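# Place gear and two bearing rings in near-row holders

## Task

Working only with the row of holders closest to the robot, set the gear and both bearing rings down lying flat, each one seated in the holder whose shape matches it, and then open the grippers so nothing is still held.

## Robot and tools

Robot: two six-joint arms, left_arm and right_arm, each ending in a parallel two-finger gripper. Bases sit in the scene frame at left_arm (+0.042, +0.350, 0) and right_arm (+0.010, -0.277, 0), each turned slightly about z. Scene frame: origin on the table top midway between the arms, +x out over the table, +z up, left_arm on the +y side. The arm names say nothing about which side of an image they appear on.

Gripper frame: fingers extend along the gripper's +z axis and close along its y axis. The reported end_effector_position is the point between the pads, about 1 cm short of the fingertips. Joint ranges in rad: waist -2.618 to 3.054, shoulder 0 to 3.142, elbow 0 to 3.142, wrist pitch -1.571 to 1.571, wrist yaw -1.571 to 1.571, wrist roll -2.094 to 2.094. A wrist camera mount rides on each gripper and can collide.

The 14-number row (shared by execute_actions and move): one flat list covering both arms, each number in [-1, 1]: dx, dy, dz, rx, ry, rz, opening for left_arm, followed by the same seven for right_arm. Always give all 14 even if one arm is idle. dx..rz are an offset, not a pose: measured in that gripper's own axes from its pose in the most recent result that printed it (before any such result in the scene, and for the second or later call within one reply, from where the robot stands when the action begins). Scale: 1.0 equals 0.6 m for dx, dy, dz and 180 degrees for rotation; rx, ry, rz form one rotation vector. Opening is absolute: +1 fully open (0.094 m), -1 closed. All zeros in the offset pulls an arm back to its reference pose, it is not a pause.

execute_actions: argument actions is a list with zero or one item; optional pictures (boolean). Empty list: just report state, with images. An action item {"rows": [...], "steps": n} holds 1 to 15 rows, n from 7 to 15 (default 15), each step 1/30 s; each row is used for one step, and the final row repeats to fill. Every row is counted from the same reference pose, not from the previous row. A wait item {"steps": n} (n up to 300) sends nothing and counts from the last result. Images come only with an empty list or pictures: true. A refused call moves nothing.

move: target is one 14-number row as above (offsets from the same reference); speed is m/s, 0.002 to 0.5, default 0.25, turning capped at twice that in rad/s. Each gripper travels a straight line, all finishing together, between 0.5 and 10 s; longer paths are cut at 10 s short of target. Rotation takes the shorter way. Openings are applied at the start. No avoidance of obstacles or of the other arm. Faster moves and targets pushed deeper past contact hit harder.

wait: seconds, 0 to 10; sends nothing new. zoom_image: camera (cam_high, cam_low, cam_left_wrist, cam_right_wrist) and region [x0, y0, x1, y1] in pixels of that camera's latest full image, origin top-left, at most 504 by 504. All four cameras give 504x504 images; calibration data for each is supplied and may be slightly off. read_manual: optional section, only "licences"; moves nothing. finished_scene: scene, the number of the current scene; ends it irreversibly and reports whether the goal holds.

Control behaviour: each step the commanded pose is clipped to 70 mm and 16 degrees from the measured pose, then damped IK tracks it, favouring position over orientation. Long reaches need several actions. The last 7 steps of each action are held back and executed while you write the next reply; the simulation keeps running during replies. After an action an arm continues only to its last clipped pose. Arms tend to end a centimetre or more low and sag further with repeated zero offsets; to hold an arm steady, send the correction back to its desired pose in a reply's first call and zeros afterwards, aiming higher if it still droops. Printed positions get less accurate at long reach.

Result lines: the state line lists each gripper's end_effector_position (m) and end_effector_quat_wxyz. grip_measured is the finger opening on the command scale (the final joint position gives metres); each gripper has its own fixed error up to about 1 mm. To grasp, command roughly 0.03 below grip_measured; smaller gaps grip more gently. Pad force tops out near 50 to 62 N, less on very thin parts. HELD marks steps where a clearance check withheld all or part of your row; a "pose unreachable" line names an arm whose command was altered or blocked. "Hand target" (only when nothing is held back) is the pose the controller is now driving toward. A move adds a "move:" line with its ending (done, off_target, moving, held, fault) and any limits: paced means the sent pose was clipped; held means some steps were blocked, after which the arm may jump faster than speed. Distance to target is also given. FAULT lines report an arm stop. MOTOR HOT appears at 75 °C; 90 °C halts that arm for 10 s; 100 °C makes it go limp and drop.

Avoid: knocking or placing anything off the table, dropping or slamming parts, hard pushes, letting the arms strike or press each other, and holding loads longer than needed. Objects may occasionally be tugged or nudged by outside disturbances, so recheck placements before finishing, and open both grippers at the end.

Each tool is called after "Emit:" in YAML: its name, and indented under it one key for each argument.

## Session

Emit:
execute_actions:
  actions: []

Scene clock: 0.00 s of 6300.00 s.
left_arm: end_effector_position=(+0.2633, -0.1665, +0.3598) grip_measured=+1.000 end_effector_quat_wxyz=(+0.701, +0.553, +0.421, -0.160) | right_arm: end_effector_position=(+0.5815, -0.5245, +0.1703) grip_measured=+1.000 end_effector_quat_wxyz=(+0.578, +0.733, +0.354, -0.054)
Joint positions: left_arm=[-1.084  1.732  1.382  0.383 -0.034  0.697  0.094] | right_arm=[ 0.007  2.385  2.017 -0.229  0.954  1.534  0.094]
Joint velocities: left_arm=[-0.007  0.007 -0.002 -0.007 -0.007  0.022  0.   ] | right_arm=[ 0.007 -0.012  0.002  0.081  0.095 -0.051  0.   ]
Motor temperatures (°C, as the motors report them): left_arm=[28 25 26 27 28 28] | right_arm=[26 26 26 27 24 27]
Hand target (left_arm): +0.263, -0.165, +0.367; +0.704, +0.548, +0.421, -0.164
Hand target (right_arm): +0.580, -0.526, +0.188; +0.588, +0.731, +0.343, -0.050

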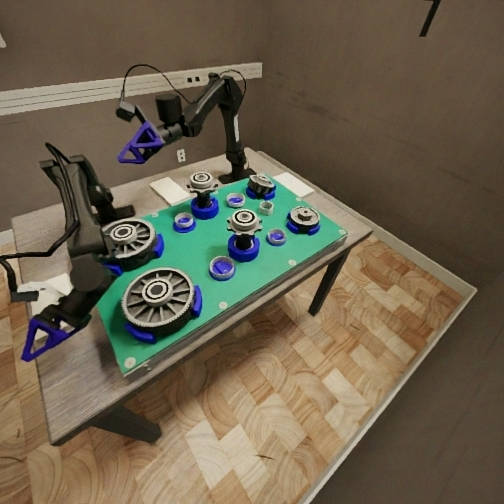

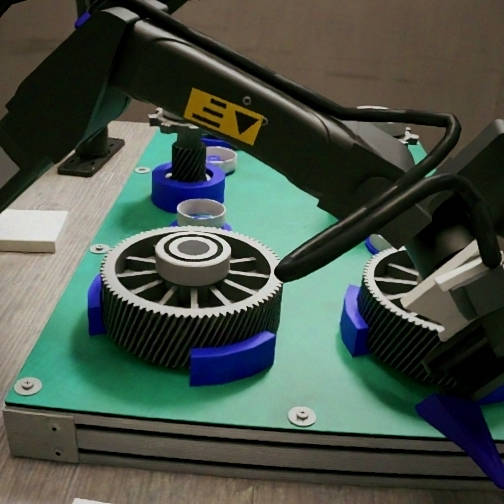

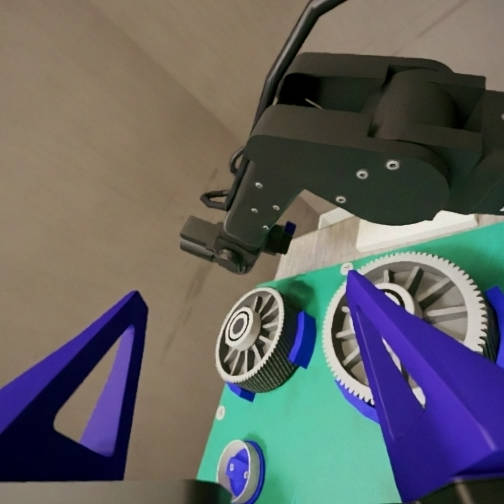

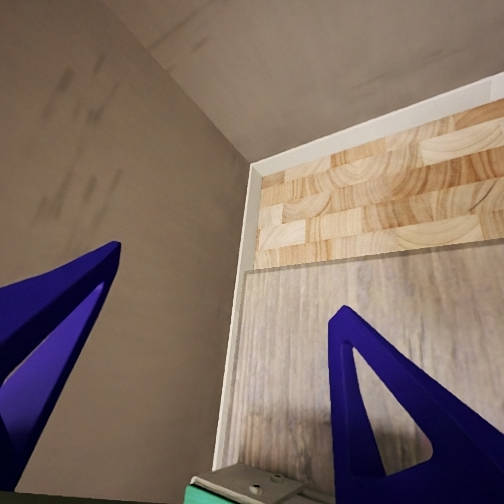

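Emit:
zoom_image:
  camera: "cam_high"
  region: [90, 150, 370, 380]

Emit:
zoom_image:
  camera: "cam_high"
  region: [0, 130, 200, 380]

Region (90, 150, 370, 380) of cam_high's 504x504 image, scaled by 1.800, with more detail than that image has; it fills the top 414 rows of this view, and the rest is white.

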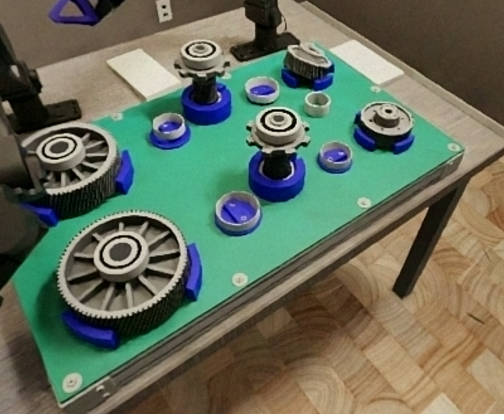

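Region (0, 130, 200, 380) of cam_high's 504x504 image, scaled by 2.016, with more detail than that image has; it fills the left 403 columns of this view, and the rest is white.

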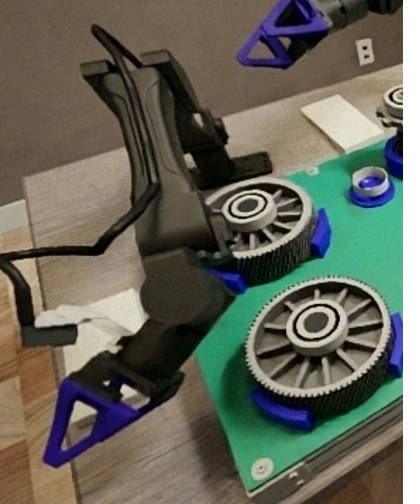

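Emit:
zoom_image:
  camera: "cam_high"
  region: [160, 160, 330, 290]

Emit:
zoom_image:
  camera: "cam_low"
  region: [120, 80, 300, 260]

Region (160, 160, 330, 290) of cam_high's 504x504 image, scaled by 2.965, with more detail than that image has; it fills the top 385 rows of this view, and the rest is white.

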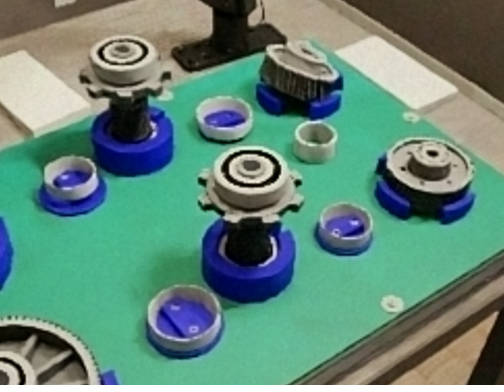

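Region (120, 80, 300, 260) of cam_low's 504x504 image, scaled by 2.800, with more detail than that image has.

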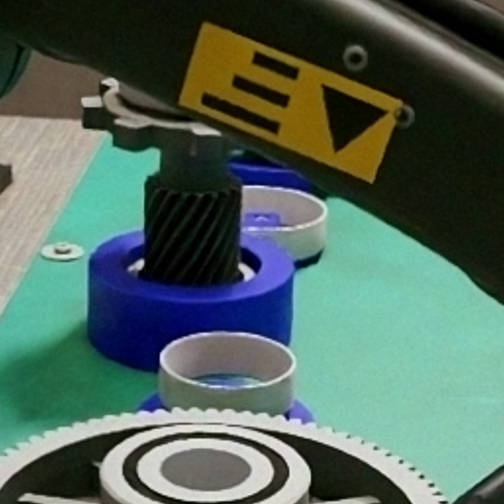

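Emit:
move:
  target: [0.282,0.08,-0.512,-0.128,0.559,-0.441,1,-0.098,0.162,-0.065,0,0,0,1]
  speed: 0.4

Scene clock: 5.17 s of 6300.00 s.
left_arm: end_effector_position=(+0.2748, +0.1644, +0.2464) grip_measured=+1.000 end_effector_quat_wxyz=(+0.080, +0.016, +0.995, -0.057) | right_arm: end_effector_position=(+0.5844, -0.5238, +0.2797) grip_measured=+1.000 end_effector_quat_wxyz=(+0.575, +0.733, +0.360, -0.053)
Joint positions: left_arm=[-0.587  1.573  1.773 -1.573 -0.01  -0.649  0.094] | right_arm=[ 0.007  2.541  2.757 -0.819  0.943  1.531  0.094]
Joint velocities: left_arm=[-0.002  0.002 -0.002 -0.051 -0.022  0.066  0.   ] | right_arm=[ 0.007  0.042  0.085 -0.081 -0.022 -0.066  0.   ]
Motor temperatures (°C, as the motors report them): left_arm=[28 27 27 28 28 28] | right_arm=[26 30 27 28 24 27]
Hand target (left_arm): +0.270, +0.170, +0.247; +0.078, +0.008, +0.995, -0.057
Hand target (right_arm): +0.581, -0.524, +0.290; +0.580, +0.732, +0.354, -0.052
Off the commanded pose (left_arm): 0.009 m, 12 deg.
Off the commanded pose (right_arm): 0.011 m, 1 deg.
joint sent to its limit (left arm) — the command would take joint 4 (wrist pitch) past its lower limit, so that joint was sent only as far as its limit.
Kept back: nothing.
move: off_target (left_arm, right_arm)
camera_calibration (this result's frames):
cam_left_wrist: T_world_to_cam=[[-0.160647, -0.983288, 0.085661, 0.178906], [-0.834826, 0.181665, 0.519676, 0.0929235], [-0.526552, 0.0119725, -0.850058, 0.472479], [0, 0, 0, 1]] pos_world=[0.355101, 0.153379, 0.33802]
cam_right_wrist: T_world_to_cam=[[-0.828416, -0.0864518, -0.553401, 0.585176], [0.150465, 0.917352, -0.368547, 0.516966], [0.539525, -0.388577, -0.746941, -0.201108], [0, 0, 0, 1]] pos_world=[0.515487, -0.501796, 0.364147]

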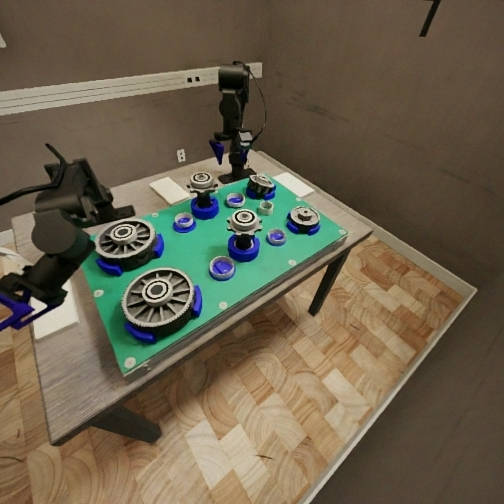

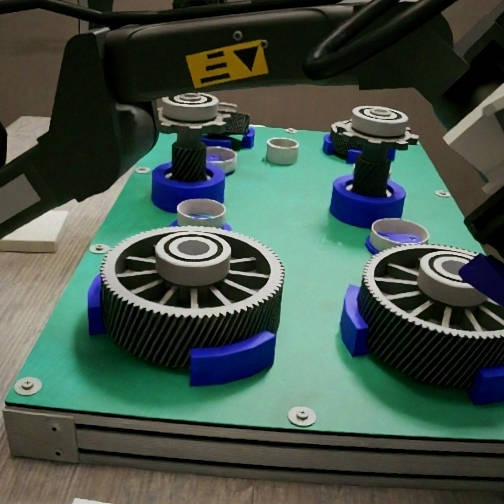

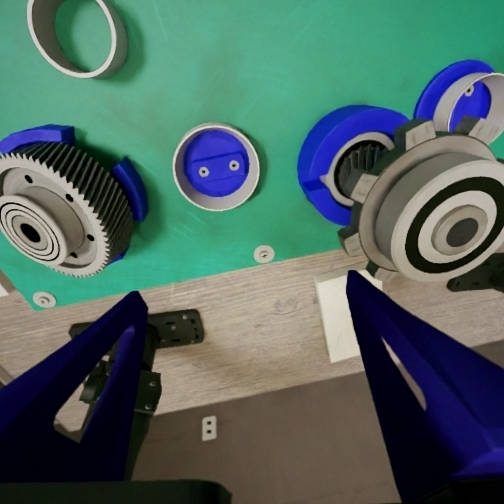

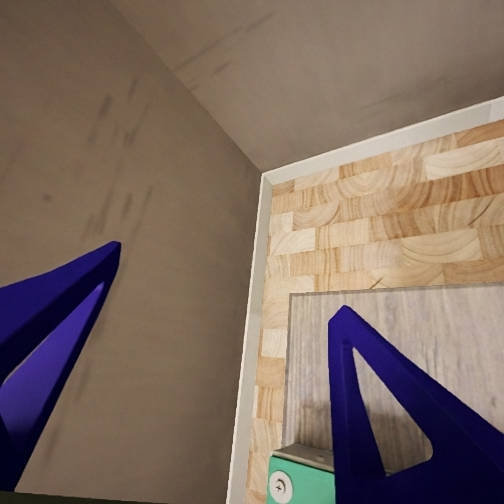

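Emit:
zoom_image:
  camera: "cam_low"
  region: [140, 85, 440, 265]

Emit:
zoom_image:
  camera: "cam_left_wrist"
  region: [0, 0, 300, 300]

Region (140, 85, 440, 265) of cam_low's 504x504 image, scaled by 1.680, with more detail than that image has; it fills the top 302 rows of this view, and the rest is white.

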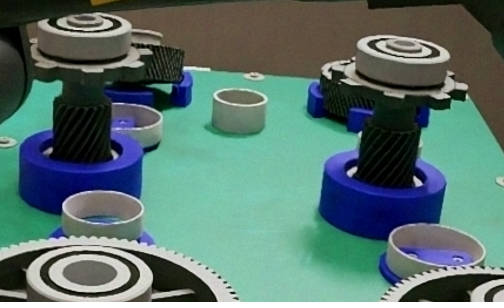

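Region (0, 0, 300, 300) of cam_left_wrist's 504x504 image, scaled by 1.680, with more detail than that image has.

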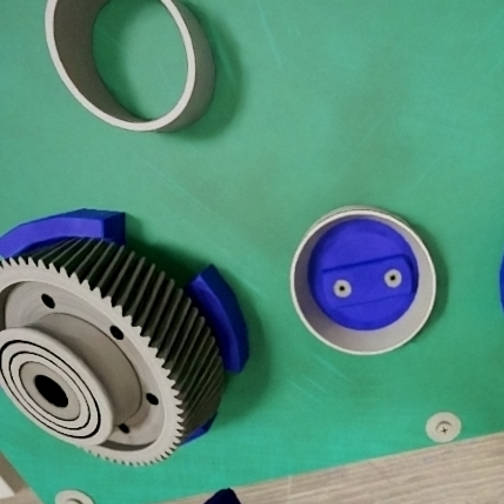

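Emit:
move:
  target: [-0.012,0.033,0.161,-0.055,0.034,-0.259,1,0.089,-0.42,-0.77,0.126,0.405,-0.396,1]
  speed: 0.4

Scene clock: 9.67 s of 6300.00 s.
left_arm: end_effector_position=(+0.2955, +0.1681, +0.1566) grip_measured=+1.000 end_effector_quat_wxyz=(+0.001, -0.371, +0.929, -0.002) | right_arm: end_effector_position=(+0.3220, -0.0691, +0.2034) grip_measured=+1.000 end_effector_quat_wxyz=(+0.028, +0.386, +0.921, +0.045)
Joint positions: left_arm=[-0.529  1.721  1.582 -1.426  0.001 -1.385  0.094] | right_arm=[ 0.765  1.924  2.023 -1.565 -0.005  1.377  0.094]
Joint velocities: left_arm=[-0.012  0.007  0.007 -0.037 -0.022 -0.007  0.   ] | right_arm=[ 0.017 -0.002  0.002 -0.051 -0.037 -0.051  0.   ]
Motor temperatures (°C, as the motors report them): left_arm=[28 27 27 28 28 28] | right_arm=[26 32 28 28 24 27]
Hand target (left_arm): +0.298, +0.171, +0.152; -0.000, -0.381, +0.925, +0.001
Hand target (right_arm): +0.319, -0.072, +0.208; +0.029, +0.383, +0.922, +0.047
Off the commanded pose (left_arm): 0.008 m, 1 deg.
Off the commanded pose (right_arm): 0.004 m, 6 deg.
joint sent to its limit (right arm) — the command would take joint 4 (wrist pitch) past its lower limit, so that joint was sent only as far as its limit.
Kept back: nothing.
move: off_target (right_arm)
camera_calibration (this result's frames):
cam_left_wrist: T_world_to_cam=[[0.59536, -0.803459, 0.000428282, -0.0467342], [-0.60211, -0.445808, 0.662358, 0.170591], [-0.531987, -0.3946, -0.749187, 0.461157], [0, 0, 0, 1]] pos_world=[0.375868, 0.220474, 0.232521]
cam_right_wrist: T_world_to_cam=[[-0.392446, -0.916882, -0.0728992, 0.0693769], [-0.757986, 0.277502, 0.590296, 0.164421], [-0.521002, 0.286916, -0.803888, 0.459917], [0, 0, 0, 1]] pos_world=[0.391473, -0.113974, 0.277722]

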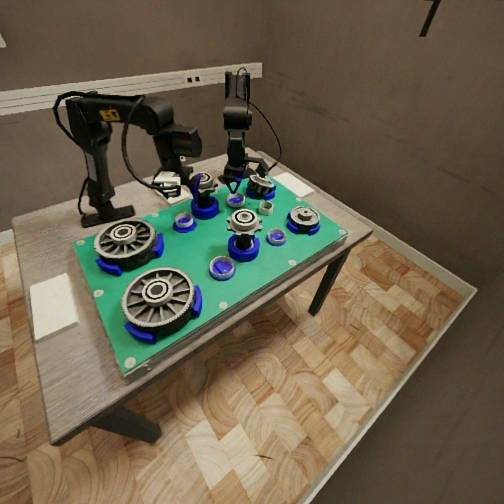

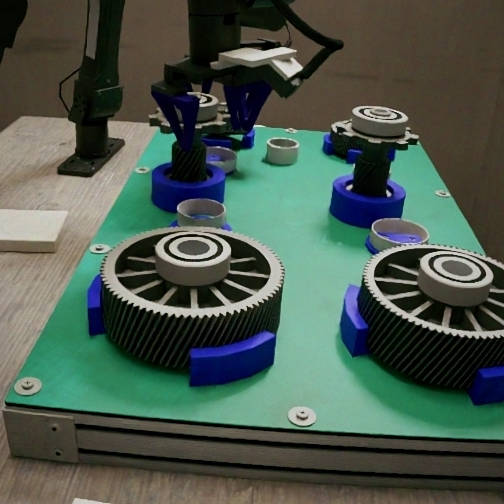

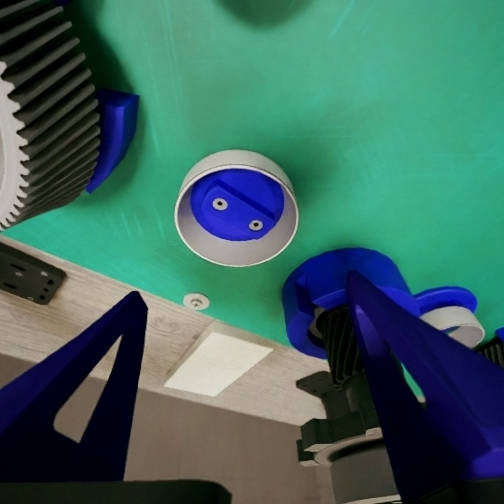

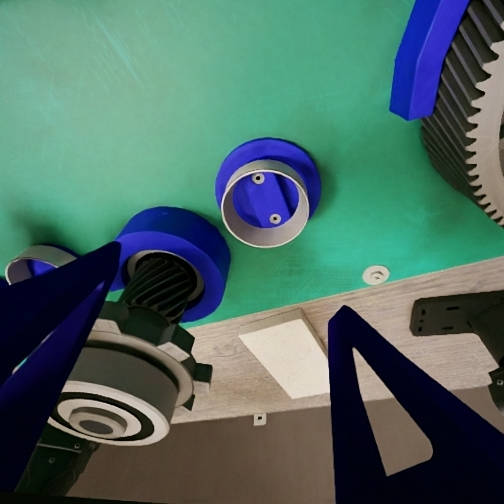

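Emit:
move:
  target: [-0.005,0.005,0.085,0,0,0,1,0.017,-0.041,0.16,0.033,0.006,-0.003,1]
  speed: 0.2

Scene clock: 11.47 s of 6300.00 s.
left_arm: end_effector_position=(+0.2944, +0.1686, +0.1073) grip_measured=+1.000 end_effector_quat_wxyz=(-0.001, -0.371, +0.929, -0.001) | right_arm: end_effector_position=(+0.3048, -0.0754, +0.1013) grip_measured=+1.000 end_effector_quat_wxyz=(-0.009, +0.382, +0.924, -0.007)
Joint positions: left_arm=[-0.529  1.721  1.386 -1.236  0.003 -1.386  0.094] | right_arm=[ 0.775  1.924  1.617 -1.286 -0.008  1.378  0.094]
Joint velocities: left_arm=[ 0.007  0.012 -0.007 -0.066 -0.11  -0.095  0.   ] | right_arm=[ 0.002 -0.007  0.002 -0.022 -0.007 -0.051  0.   ]
Motor temperatures (°C, as the motors report them): left_arm=[28 27 27 28 28 28] | right_arm=[26 32 28 28 24 27]
Hand target (left_arm): +0.296, +0.171, +0.106; +0.001, -0.371, +0.929, -0.002
Hand target (right_arm): +0.306, -0.073, +0.105; -0.001, +0.382, +0.924, +0.001
Off the commanded pose (left_arm): 0.004 m, 0 deg.
Off the commanded pose (right_arm): 0.005 m, 1 deg.
Kept back: nothing.
move: done
camera_calibration (this result's frames):
cam_left_wrist: T_world_to_cam=[[0.59596, -0.803003, -0.00419946, -0.0454312], [-0.598303, -0.447515, 0.664653, 0.201694], [-0.535598, -0.393594, -0.74714, 0.4245], [0, 0, 0, 1]] pos_world=[0.375111, 0.22086, 0.182913]
cam_right_wrist: T_world_to_cam=[[-0.386123, -0.921897, 0.0318768, 0.0365202], [-0.693956, 0.313073, 0.648391, 0.190717], [-0.607729, 0.228237, -0.76064, 0.38831], [0, 0, 0, 1]] pos_world=[0.382438, -0.114667, 0.17054]

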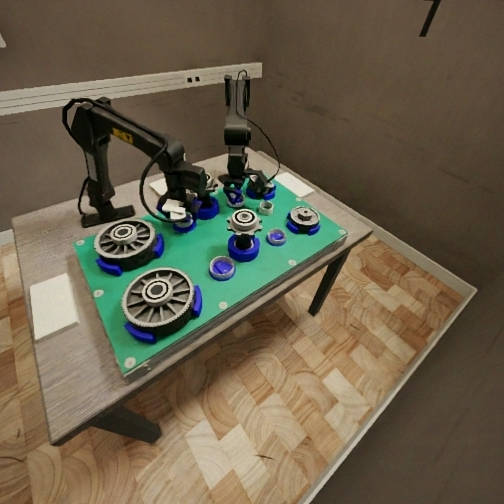

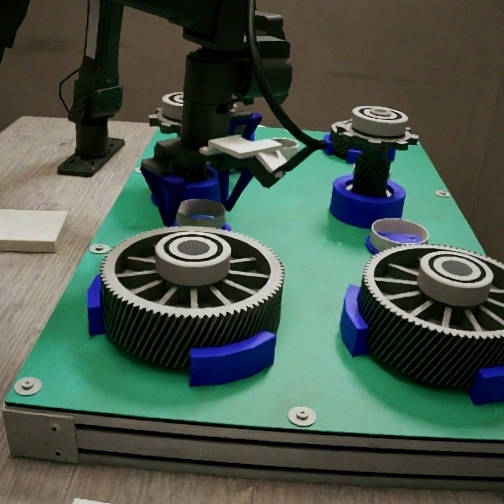

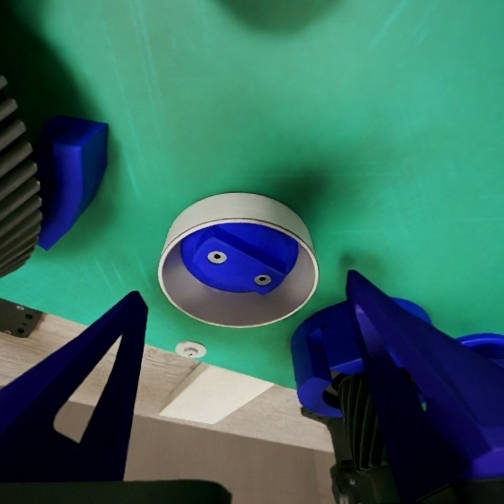

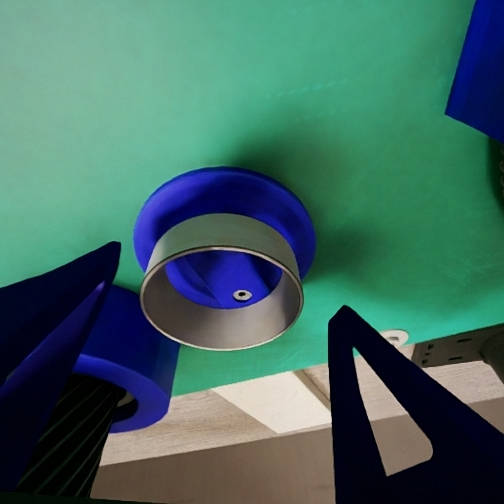

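Emit:
move:
  target: [-0.006,0,0.045,0,0,0,1,0,0.004,0.025,0,0,0,1]
  speed: 0.1

Scene clock: 12.87 s of 6300.00 s.
left_arm: end_effector_position=(+0.2955, +0.1674, +0.0850) grip_measured=+1.000 end_effector_quat_wxyz=(-0.001, -0.371, +0.928, -0.003) | right_arm: end_effector_position=(+0.3059, -0.0741, +0.0922) grip_measured=+1.000 end_effector_quat_wxyz=(-0.008, +0.382, +0.924, -0.002)
Joint positions: left_arm=[-0.529  1.735  1.313 -1.145  0.004 -1.386  0.094] | right_arm=[ 0.775  1.924  1.581 -1.24  -0.01   1.378  0.094]
Joint velocities: left_arm=[-0.007 -0.002 -0.002 -0.022 -0.037  0.007  0.   ] | right_arm=[ 0.002  0.002 -0.017  0.081  0.007 -0.022  0.   ]
Motor temperatures (°C, as the motors report them): left_arm=[28 28 27 28 28 28] | right_arm=[26 32 28 28 24 27]
Hand target (left_arm): +0.297, +0.171, +0.080; -0.001, -0.371, +0.928, -0.000
Hand target (right_arm): +0.306, -0.074, +0.086; -0.009, +0.382, +0.924, -0.007
Off the commanded pose (left_arm): 0.006 m, 0 deg.
Off the commanded pose (right_arm): 0.006 m, 1 deg.
Kept back: nothing.
move: done
camera_calibration (this result's frames):
cam_left_wrist: T_world_to_cam=[[0.595962, -0.803013, 0.000377265, -0.0475418], [-0.599826, -0.444853, 0.665068, 0.216593], [-0.53389, -0.396581, -0.746783, 0.407924], [0, 0, 0, 1]] pos_world=[0.376038, 0.21995, 0.160599]
cam_right_wrist: T_world_to_cam=[[-0.386338, -0.922084, 0.0224394, 0.0393325], [-0.698089, 0.308215, 0.646278, 0.198078], [-0.602839, 0.234017, -0.762772, 0.380832], [0, 0, 0, 1]] pos_world=[0.383052, -0.113904, 0.161592]

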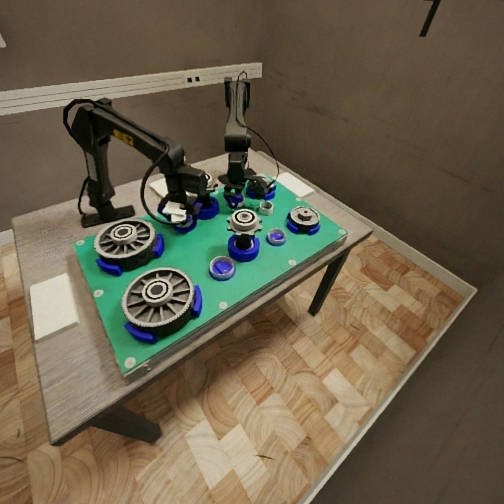

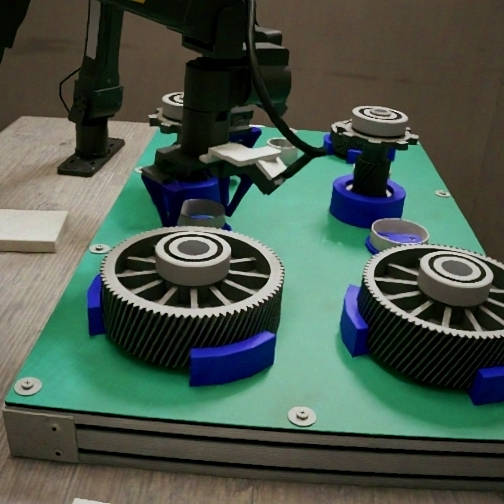

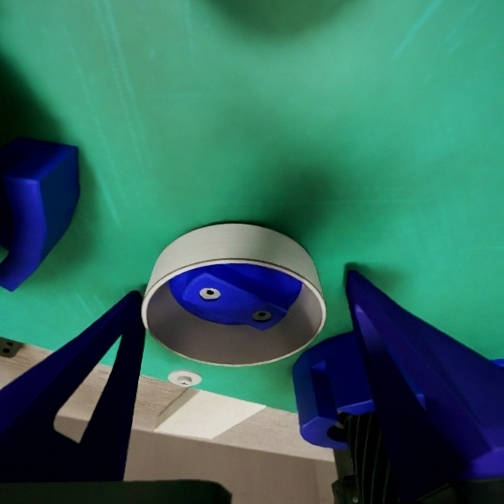

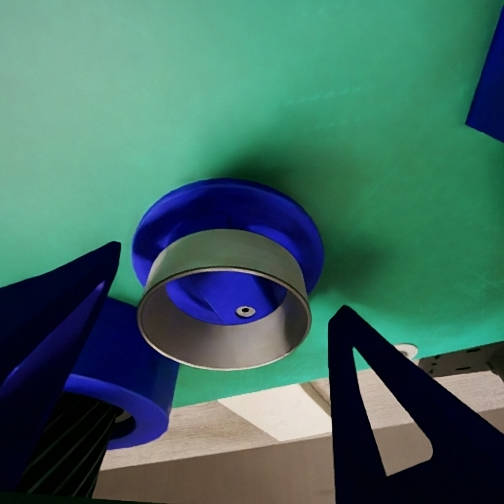

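A bit lower, then close.

Emit:
move:
  target: [0,0.005,0.02,0,0,0,1,0,0,0.028,0,0,0,1]
  speed: 0.1

Emit:
move:
  target: [0,0,0,0,0,0,0.4,0,0,0,0,0,0,0.15]

Scene clock: 13.80 s of 6300.00 s.
left_arm: end_effector_position=(+0.2930, +0.1689, +0.0773) grip_measured=+1.000 end_effector_quat_wxyz=(-0.003, -0.371, +0.928, -0.001) | right_arm: end_effector_position=(+0.3037, -0.0751, +0.0835) grip_measured=+1.000 end_effector_quat_wxyz=(-0.010, +0.382, +0.924, -0.004)
Joint positions: left_arm=[-0.529  1.735  1.282 -1.119  0.006 -1.386  0.094] | right_arm=[ 0.775  1.924  1.546 -1.211 -0.013  1.378  0.094]
Joint velocities: left_arm=[ 0.002 -0.022  0.002  0.022 -0.022 -0.051  0.   ] | right_arm=[ 0.012 -0.007 -0.002 -0.037  0.007  0.022  0.   ]
Motor temperatures (°C, as the motors report them): left_arm=[28 28 27 28 28 28] | right_arm=[26 32 28 28 24 27]
Hand target (left_arm): +0.293, +0.169, +0.073; -0.001, -0.371, +0.928, -0.003
Hand target (right_arm): +0.305, -0.074, +0.075; -0.008, +0.382, +0.924, -0.002
Off the commanded pose (left_arm): 0.004 m, 0 deg.
Off the commanded pose (right_arm): 0.008 m, 0 deg.
Kept back: nothing.
move: done
camera_calibration (this result's frames):
cam_left_wrist: T_world_to_cam=[[0.59595, -0.80301, -0.00425088, -0.0445202], [-0.596346, -0.446108, 0.667352, 0.219909], [-0.537787, -0.395174, -0.74473, 0.402142], [0, 0, 0, 1]] pos_world=[0.373941, 0.221269, 0.152541]
cam_right_wrist: T_world_to_cam=[[-0.386232, -0.922051, 0.0254435, 0.0375218], [-0.69424, 0.308747, 0.650159, 0.200955], [-0.607335, 0.233449, -0.759372, 0.374132], [0, 0, 0, 1]] pos_world=[0.381227, -0.114788, 0.152498]

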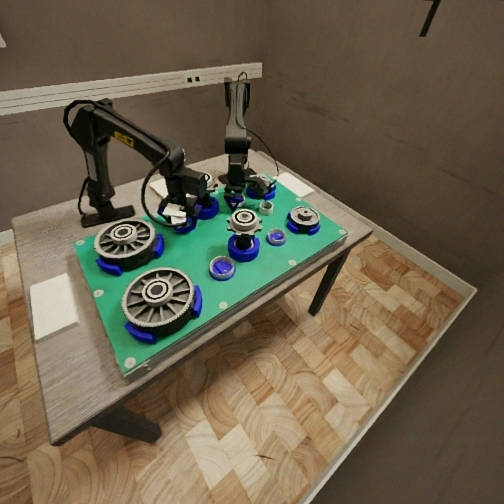

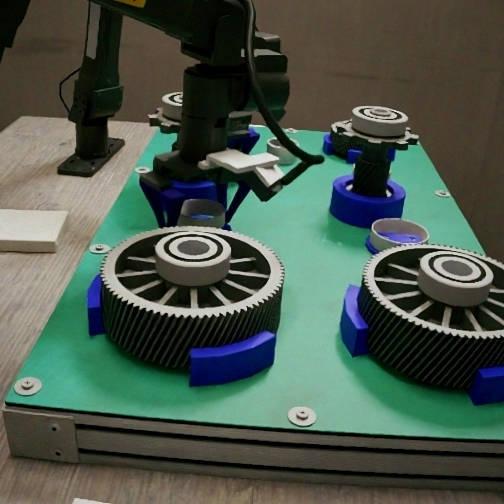

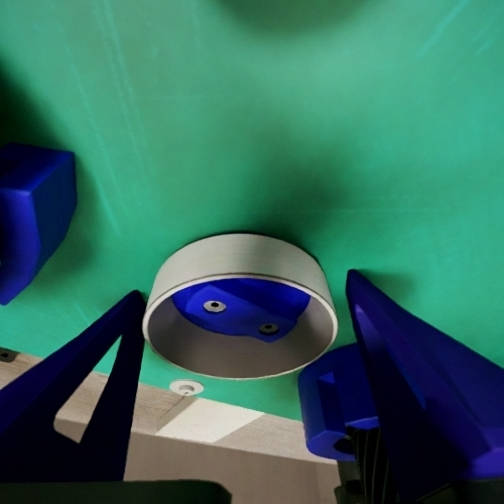

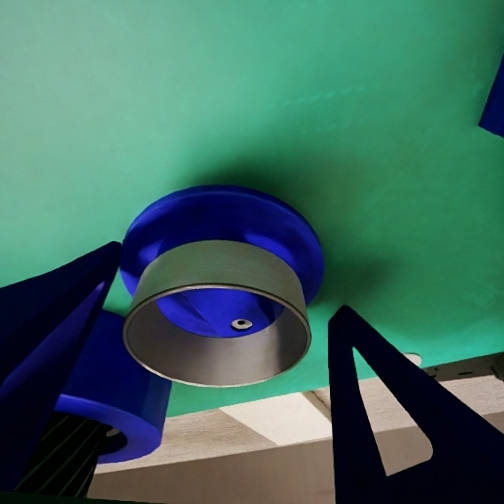

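Scene clock: 14.30 s of 6300.00 s.
left_arm: end_effector_position=(+0.2927, +0.1690, +0.0773) grip_measured=+0.566 end_effector_quat_wxyz=(-0.003, -0.371, +0.928, -0.001) | right_arm: end_effector_position=(+0.3056, -0.0729, +0.0835) grip_measured=+0.282 end_effector_quat_wxyz=(-0.009, +0.382, +0.924, +0.002)
Joint positions: left_arm=[-0.529  1.735  1.282 -1.12   0.006 -1.386  0.074] | right_arm=[ 0.775  1.924  1.546 -1.199 -0.017  1.378  0.06 ]
Joint velocities: left_arm=[-0.002  0.007  0.012 -0.007  0.022  0.022  0.001] | right_arm=[-0.007  0.007 -0.017 -0.022  0.11  -0.022  0.   ]
Motor temperatures (°C, as the motors report them): left_arm=[28 28 28 28 28 28] | right_arm=[26 32 28 28 24 27]
Hand target (left_arm): +0.293, +0.169, +0.077; -0.003, -0.371, +0.928, -0.001
Hand target (right_arm): +0.304, -0.075, +0.083; -0.010, +0.382, +0.924, -0.004
Off the commanded pose (left_arm): 0.000 m, 0 deg.
Off the commanded pose (right_arm): 0.003 m, 1 deg.
Kept back: nothing.
move: done
camera_calibration (this result's frames):
cam_left_wrist: T_world_to_cam=[[0.595945, -0.803008, -0.00522611, -0.0441931], [-0.595577, -0.446349, 0.667878, 0.219572], [-0.538644, -0.394906, -0.744253, 0.40221], [0, 0, 0, 1]] pos_world=[0.373757, 0.221353, 0.152468]
cam_right_wrist: T_world_to_cam=[[-0.386417, -0.922221, 0.013782, 0.0412914], [-0.698995, 0.302567, 0.647966, 0.202864], [-0.601738, 0.240752, -0.761545, 0.373813], [0, 0, 0, 1]] pos_world=[0.382694, -0.113296, 0.152657]

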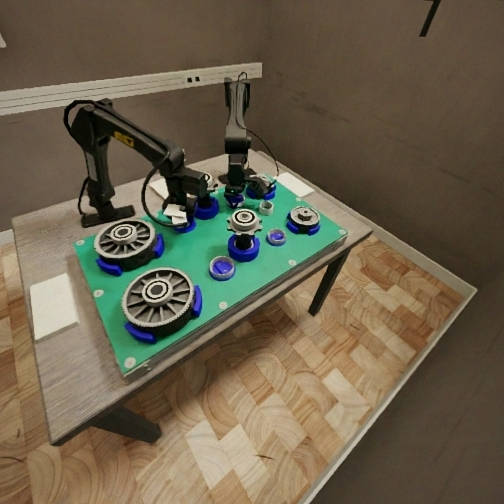

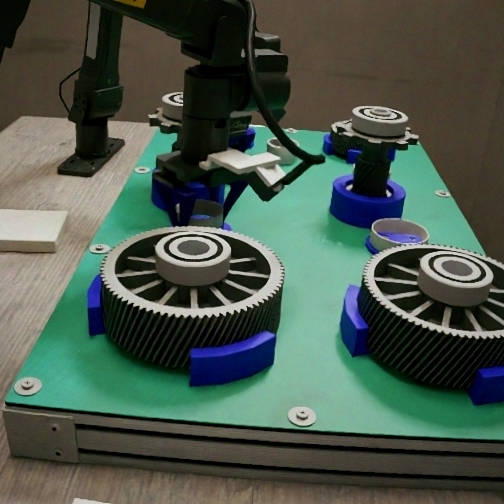

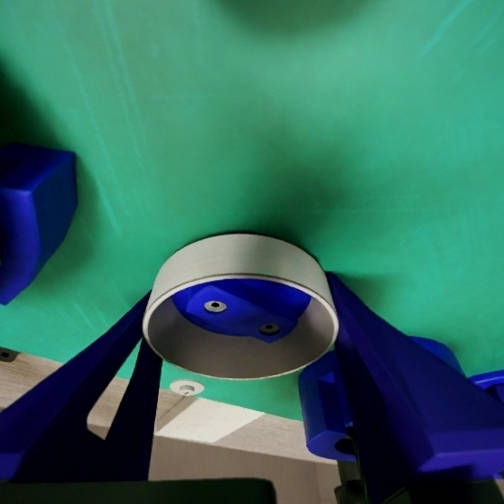

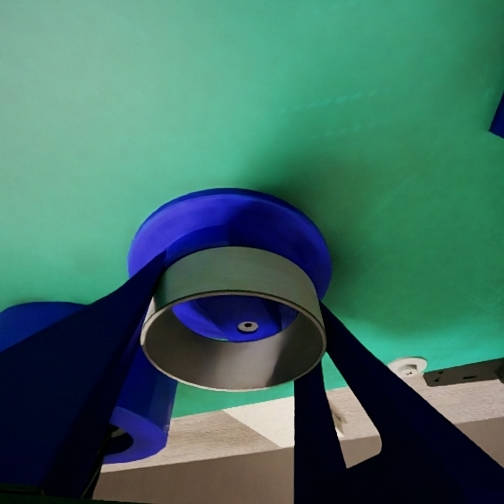

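Emit:
move:
  target: [0,0,-0.13,0,0,0,0.5,0,0,-0.17,0,0,0,0.22]
  speed: 0.2

Scene clock: 15.70 s of 6300.00 s.
left_arm: end_effector_position=(+0.2910, +0.1699, +0.1429) grip_measured=+0.566 end_effector_quat_wxyz=(-0.011, -0.371, +0.928, +0.010) | right_arm: end_effector_position=(+0.3046, -0.0731, +0.1785) grip_measured=+0.282 end_effector_quat_wxyz=(-0.005, +0.382, +0.924, +0.009)
Joint positions: left_arm=[-0.529  1.731  1.539 -1.406  0.007 -1.386  0.074] | right_arm=[ 0.775  1.924  1.926 -1.563 -0.019  1.378  0.06 ]
Joint velocities: left_arm=[-0.007 -0.017  0.007 -0.022  0.022  0.022  0.001] | right_arm=[-0.017 -0.002  0.002  0.051 -0.007  0.022 -0.   ]
Motor temperatures (°C, as the motors report them): left_arm=[28 28 28 28 28 28] | right_arm=[26 32 28 28 24 27]
Hand target (left_arm): +0.293, +0.171, +0.155; -0.003, -0.371, +0.928, -0.001
Hand target (right_arm): +0.307, -0.075, +0.185; -0.000, +0.382, +0.924, +0.015
Off the commanded pose (left_arm): 0.013 m, 1 deg.
Off the commanded pose (right_arm): 0.007 m, 1 deg.
joint sent to its limit (right arm) — the command would take joint 4 (wrist pitch) past its lower limit, so that joint was sent only as far as its limit.
Kept back: nothing.
move: off_target (left_arm)
camera_calibration (this result's frames):
cam_left_wrist: T_world_to_cam=[[0.595591, -0.802756, -0.0292347, -0.0385827], [-0.581209, -0.455769, 0.674145, 0.171725], [-0.554498, -0.384523, -0.73802, 0.452448], [0, 0, 0, 1]] pos_world=[0.373669, 0.221271, 0.217021]
cam_right_wrist: T_world_to_cam=[[-0.38649, -0.922293, -0.000875587, 0.0419828], [-0.706737, 0.29555, 0.642786, 0.143364], [-0.592578, 0.249049, -0.766046, 0.444227], [0, 0, 0, 1]] pos_world=[0.380785, -0.114285, 0.248182]

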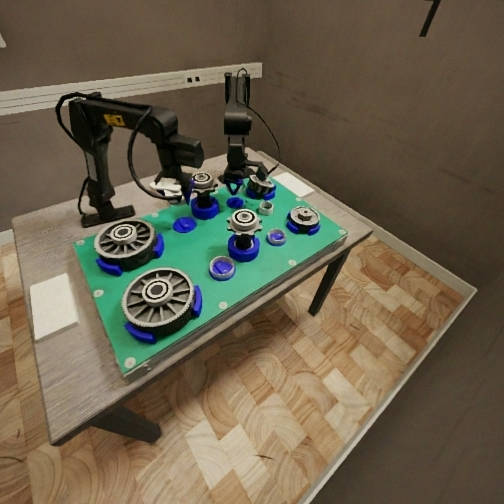

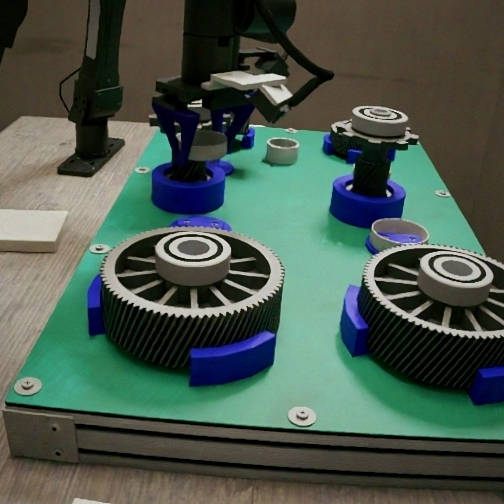

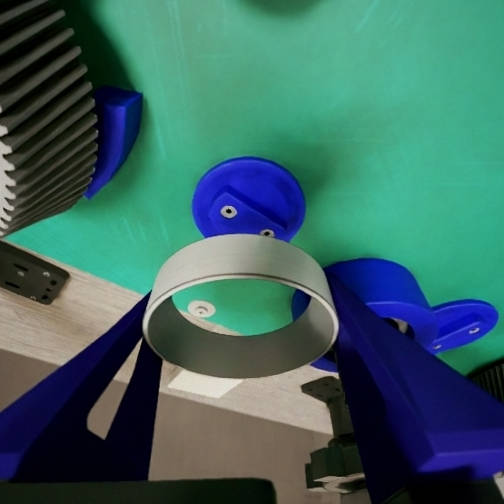

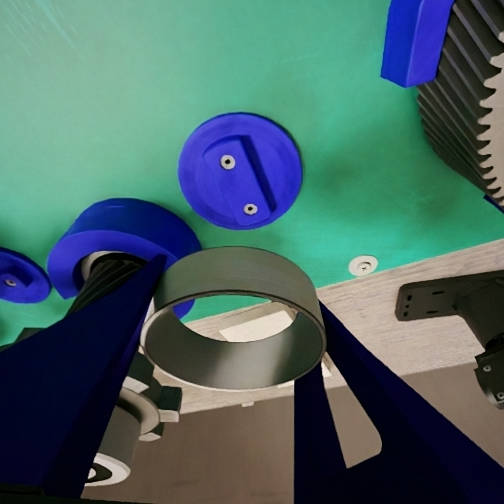

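Emit:
move:
  target: [-0.03,-0.03,-0.2,0,0,0.25,0.5,-0.31,-0.31,-0.04,0,0,0,0.22]
  speed: 0.3

Scene clock: 18.13 s of 6300.00 s.
left_arm: end_effector_position=(+0.3179, +0.1677, +0.2455) grip_measured=+0.566 end_effector_quat_wxyz=(+0.081, +0.006, +0.995, -0.058) | right_arm: end_effector_position=(+0.3037, -0.3392, +0.1818) grip_measured=+0.282 end_effector_quat_wxyz=(-0.018, +0.387, +0.922, +0.003)
Joint positions: left_arm=[-0.487  1.699  1.904 -1.578  0.009 -0.57   0.074] | right_arm=[-0.037  1.729  1.691 -1.567 -0.012  0.576  0.06 ]
Joint velocities: left_arm=[-0.002  0.027  0.007 -0.022 -0.051 -0.037  0.   ] | right_arm=[ 0.007 -0.007  0.007  0.081 -0.007  0.022 -0.   ]
Motor temperatures (°C, as the motors report them): left_arm=[28 29 28 28 28 28] | right_arm=[27 32 28 28 24 27]
Hand target (left_arm): +0.319, +0.170, +0.260; +0.100, +0.009, +0.993, -0.069
Hand target (right_arm): +0.307, -0.339, +0.197; +0.007, +0.382, +0.924, +0.009
Off the commanded pose (left_arm): 0.017 m, 13 deg.
Off the commanded pose (right_arm): 0.015 m, 2 deg.
joint sent to its limit (left arm) — the command would take joint 4 (wrist pitch) past its lower limit, so that joint was sent only as far as its limit.
joint sent to its limit (right arm) — the command would take joint 4 (wrist pitch) past its lower limit, so that joint was sent only as far as its limit.
Kept back: nothing.
move: off_target (left_arm, right_arm)
camera_calibration (this result's frames):
cam_left_wrist: T_world_to_cam=[[-0.141223, -0.98602, 0.088438, 0.182735], [-0.837926, 0.166627, 0.519727, 0.132231], [-0.527197, -0.000707079, -0.849743, 0.496599], [0, 0, 0, 1]] pos_world=[0.398411, 0.158498, 0.337097]
cam_right_wrist: T_world_to_cam=[[-0.395805, -0.918251, 0.0123589, -0.201941], [-0.68526, 0.304282, 0.661688, 0.21229], [-0.611357, 0.253431, -0.749677, 0.516657], [0, 0, 0, 1]] pos_world=[0.381406, -0.380965, 0.249351]

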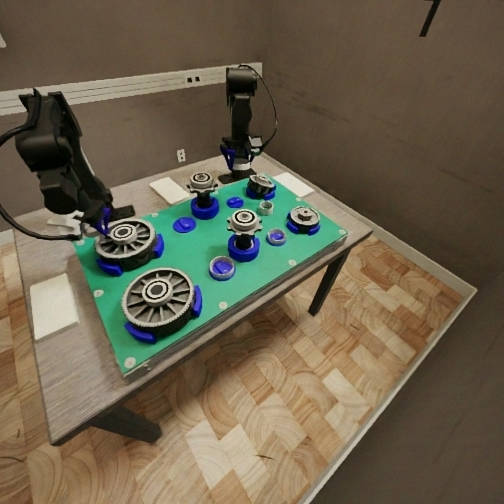

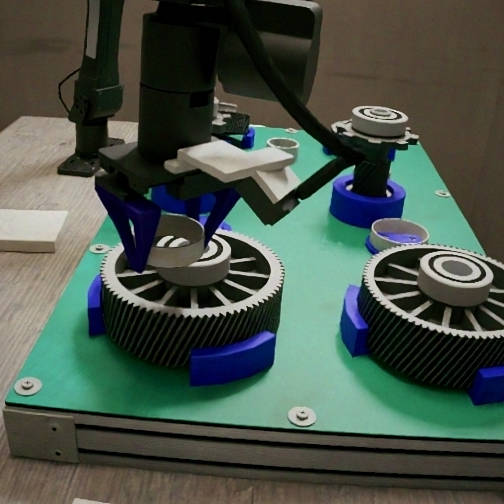

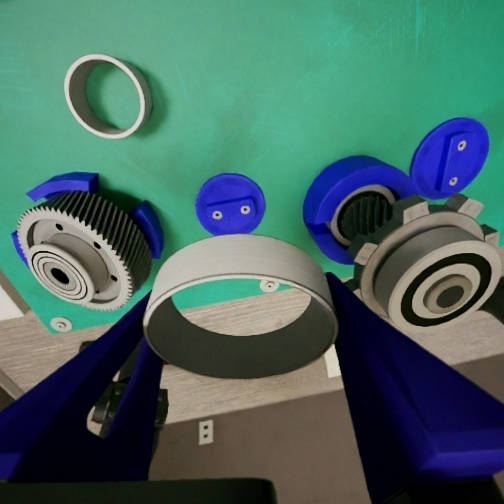

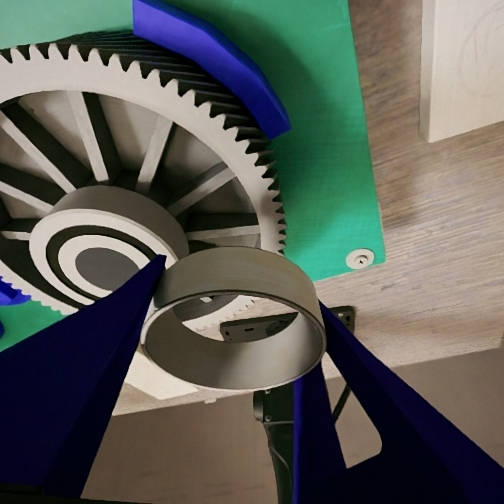

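Emit:
move:
  target: [-0.082,-0.401,-0.016,-0.015,0.063,0.245,0.5,-0.06,-0.06,-0.05,0,0,0,0.22]
  speed: 0.3

Scene clock: 20.80 s of 6300.00 s.
left_arm: end_effector_position=(+0.3594, -0.0607, +0.2754) grip_measured=+0.566 end_effector_quat_wxyz=(+0.239, +0.343, +0.896, -0.151) | right_arm: end_effector_position=(+0.3012, -0.3867, +0.1967) grip_measured=+0.282 end_effector_quat_wxyz=(+0.012, +0.388, +0.922, +0.006)
Joint positions: left_arm=[-0.816  2.314  2.82  -1.503  0.009 -0.184  0.074] | right_arm=[-0.188  1.729  1.752 -1.569 -0.012  0.427  0.06 ]
Joint velocities: left_arm=[-0.002 -0.012  0.002 -0.022 -0.125  0.081 -0.001] | right_arm=[-0.007 -0.027  0.002 -0.051 -0.007 -0.066 -0.001]
Motor temperatures (°C, as the motors report them): left_arm=[28 29 29 28 28 28] | right_arm=[27 32 29 28 24 27]
Hand target (left_arm): +0.362, -0.068, +0.295; +0.272, +0.347, +0.882, -0.168
Hand target (right_arm): +0.304, -0.391, +0.210; +0.035, +0.387, +0.921, +0.004
Off the commanded pose (left_arm): 0.018 m, 33 deg; orientation clipped at the last step of the last action.
Off the commanded pose (right_arm): 0.015 m, 3 deg.
elbow stopped short (left arm): the move would have taken joint 3 (elbow) straighter than the controller allows; a more bent joint 3 avoids this.
joint sent to its limit (right arm) — the command would take joint 4 (wrist pitch) past its lower limit, so that joint was sent only as far as its limit.
Kept back: nothing.
move: off_target (left_arm, right_arm); limits=paced
camera_calibration (this result's frames):
cam_left_wrist: T_world_to_cam=[[-0.758888, -0.65015, 0.0373456, 0.217182], [-0.638751, 0.754299, 0.151755, 0.254945], [-0.126833, 0.0913103, -0.987712, 0.443416], [0, 0, 0, 1]] pos_world=[0.383903, -0.091593, 0.391168]
cam_right_wrist: T_world_to_cam=[[-0.398009, -0.917367, 0.00518596, -0.244286], [-0.721444, 0.316487, 0.615918, 0.239831], [-0.566664, 0.241399, -0.787794, 0.52775], [0, 0, 0, 1]] pos_world=[0.374854, -0.427402, 0.269308]

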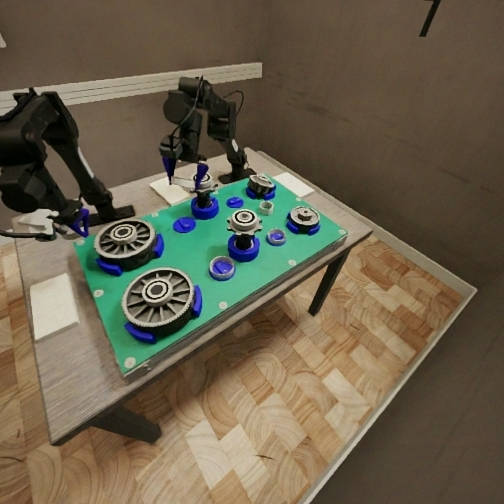

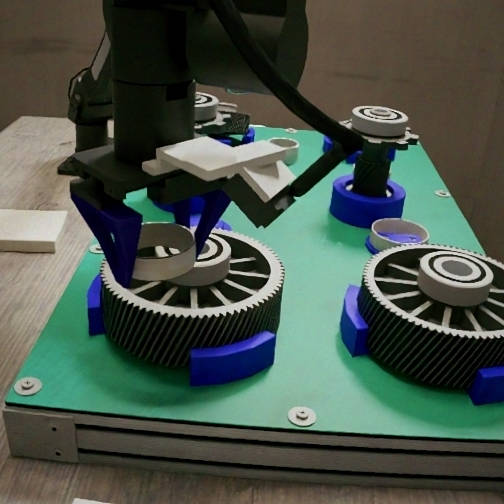

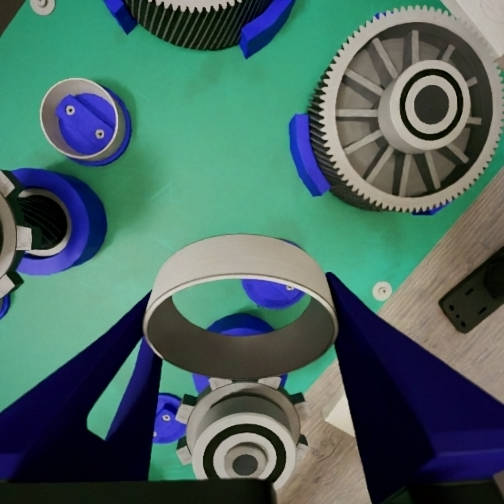

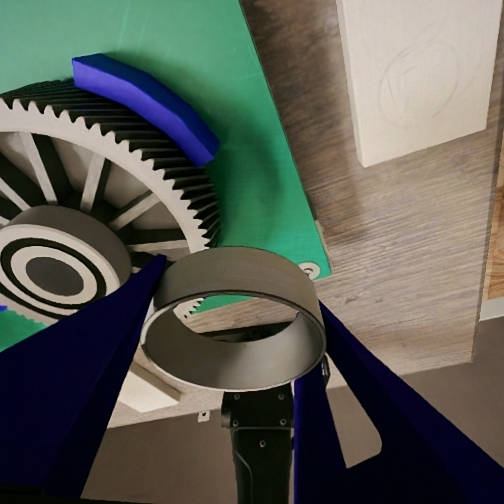

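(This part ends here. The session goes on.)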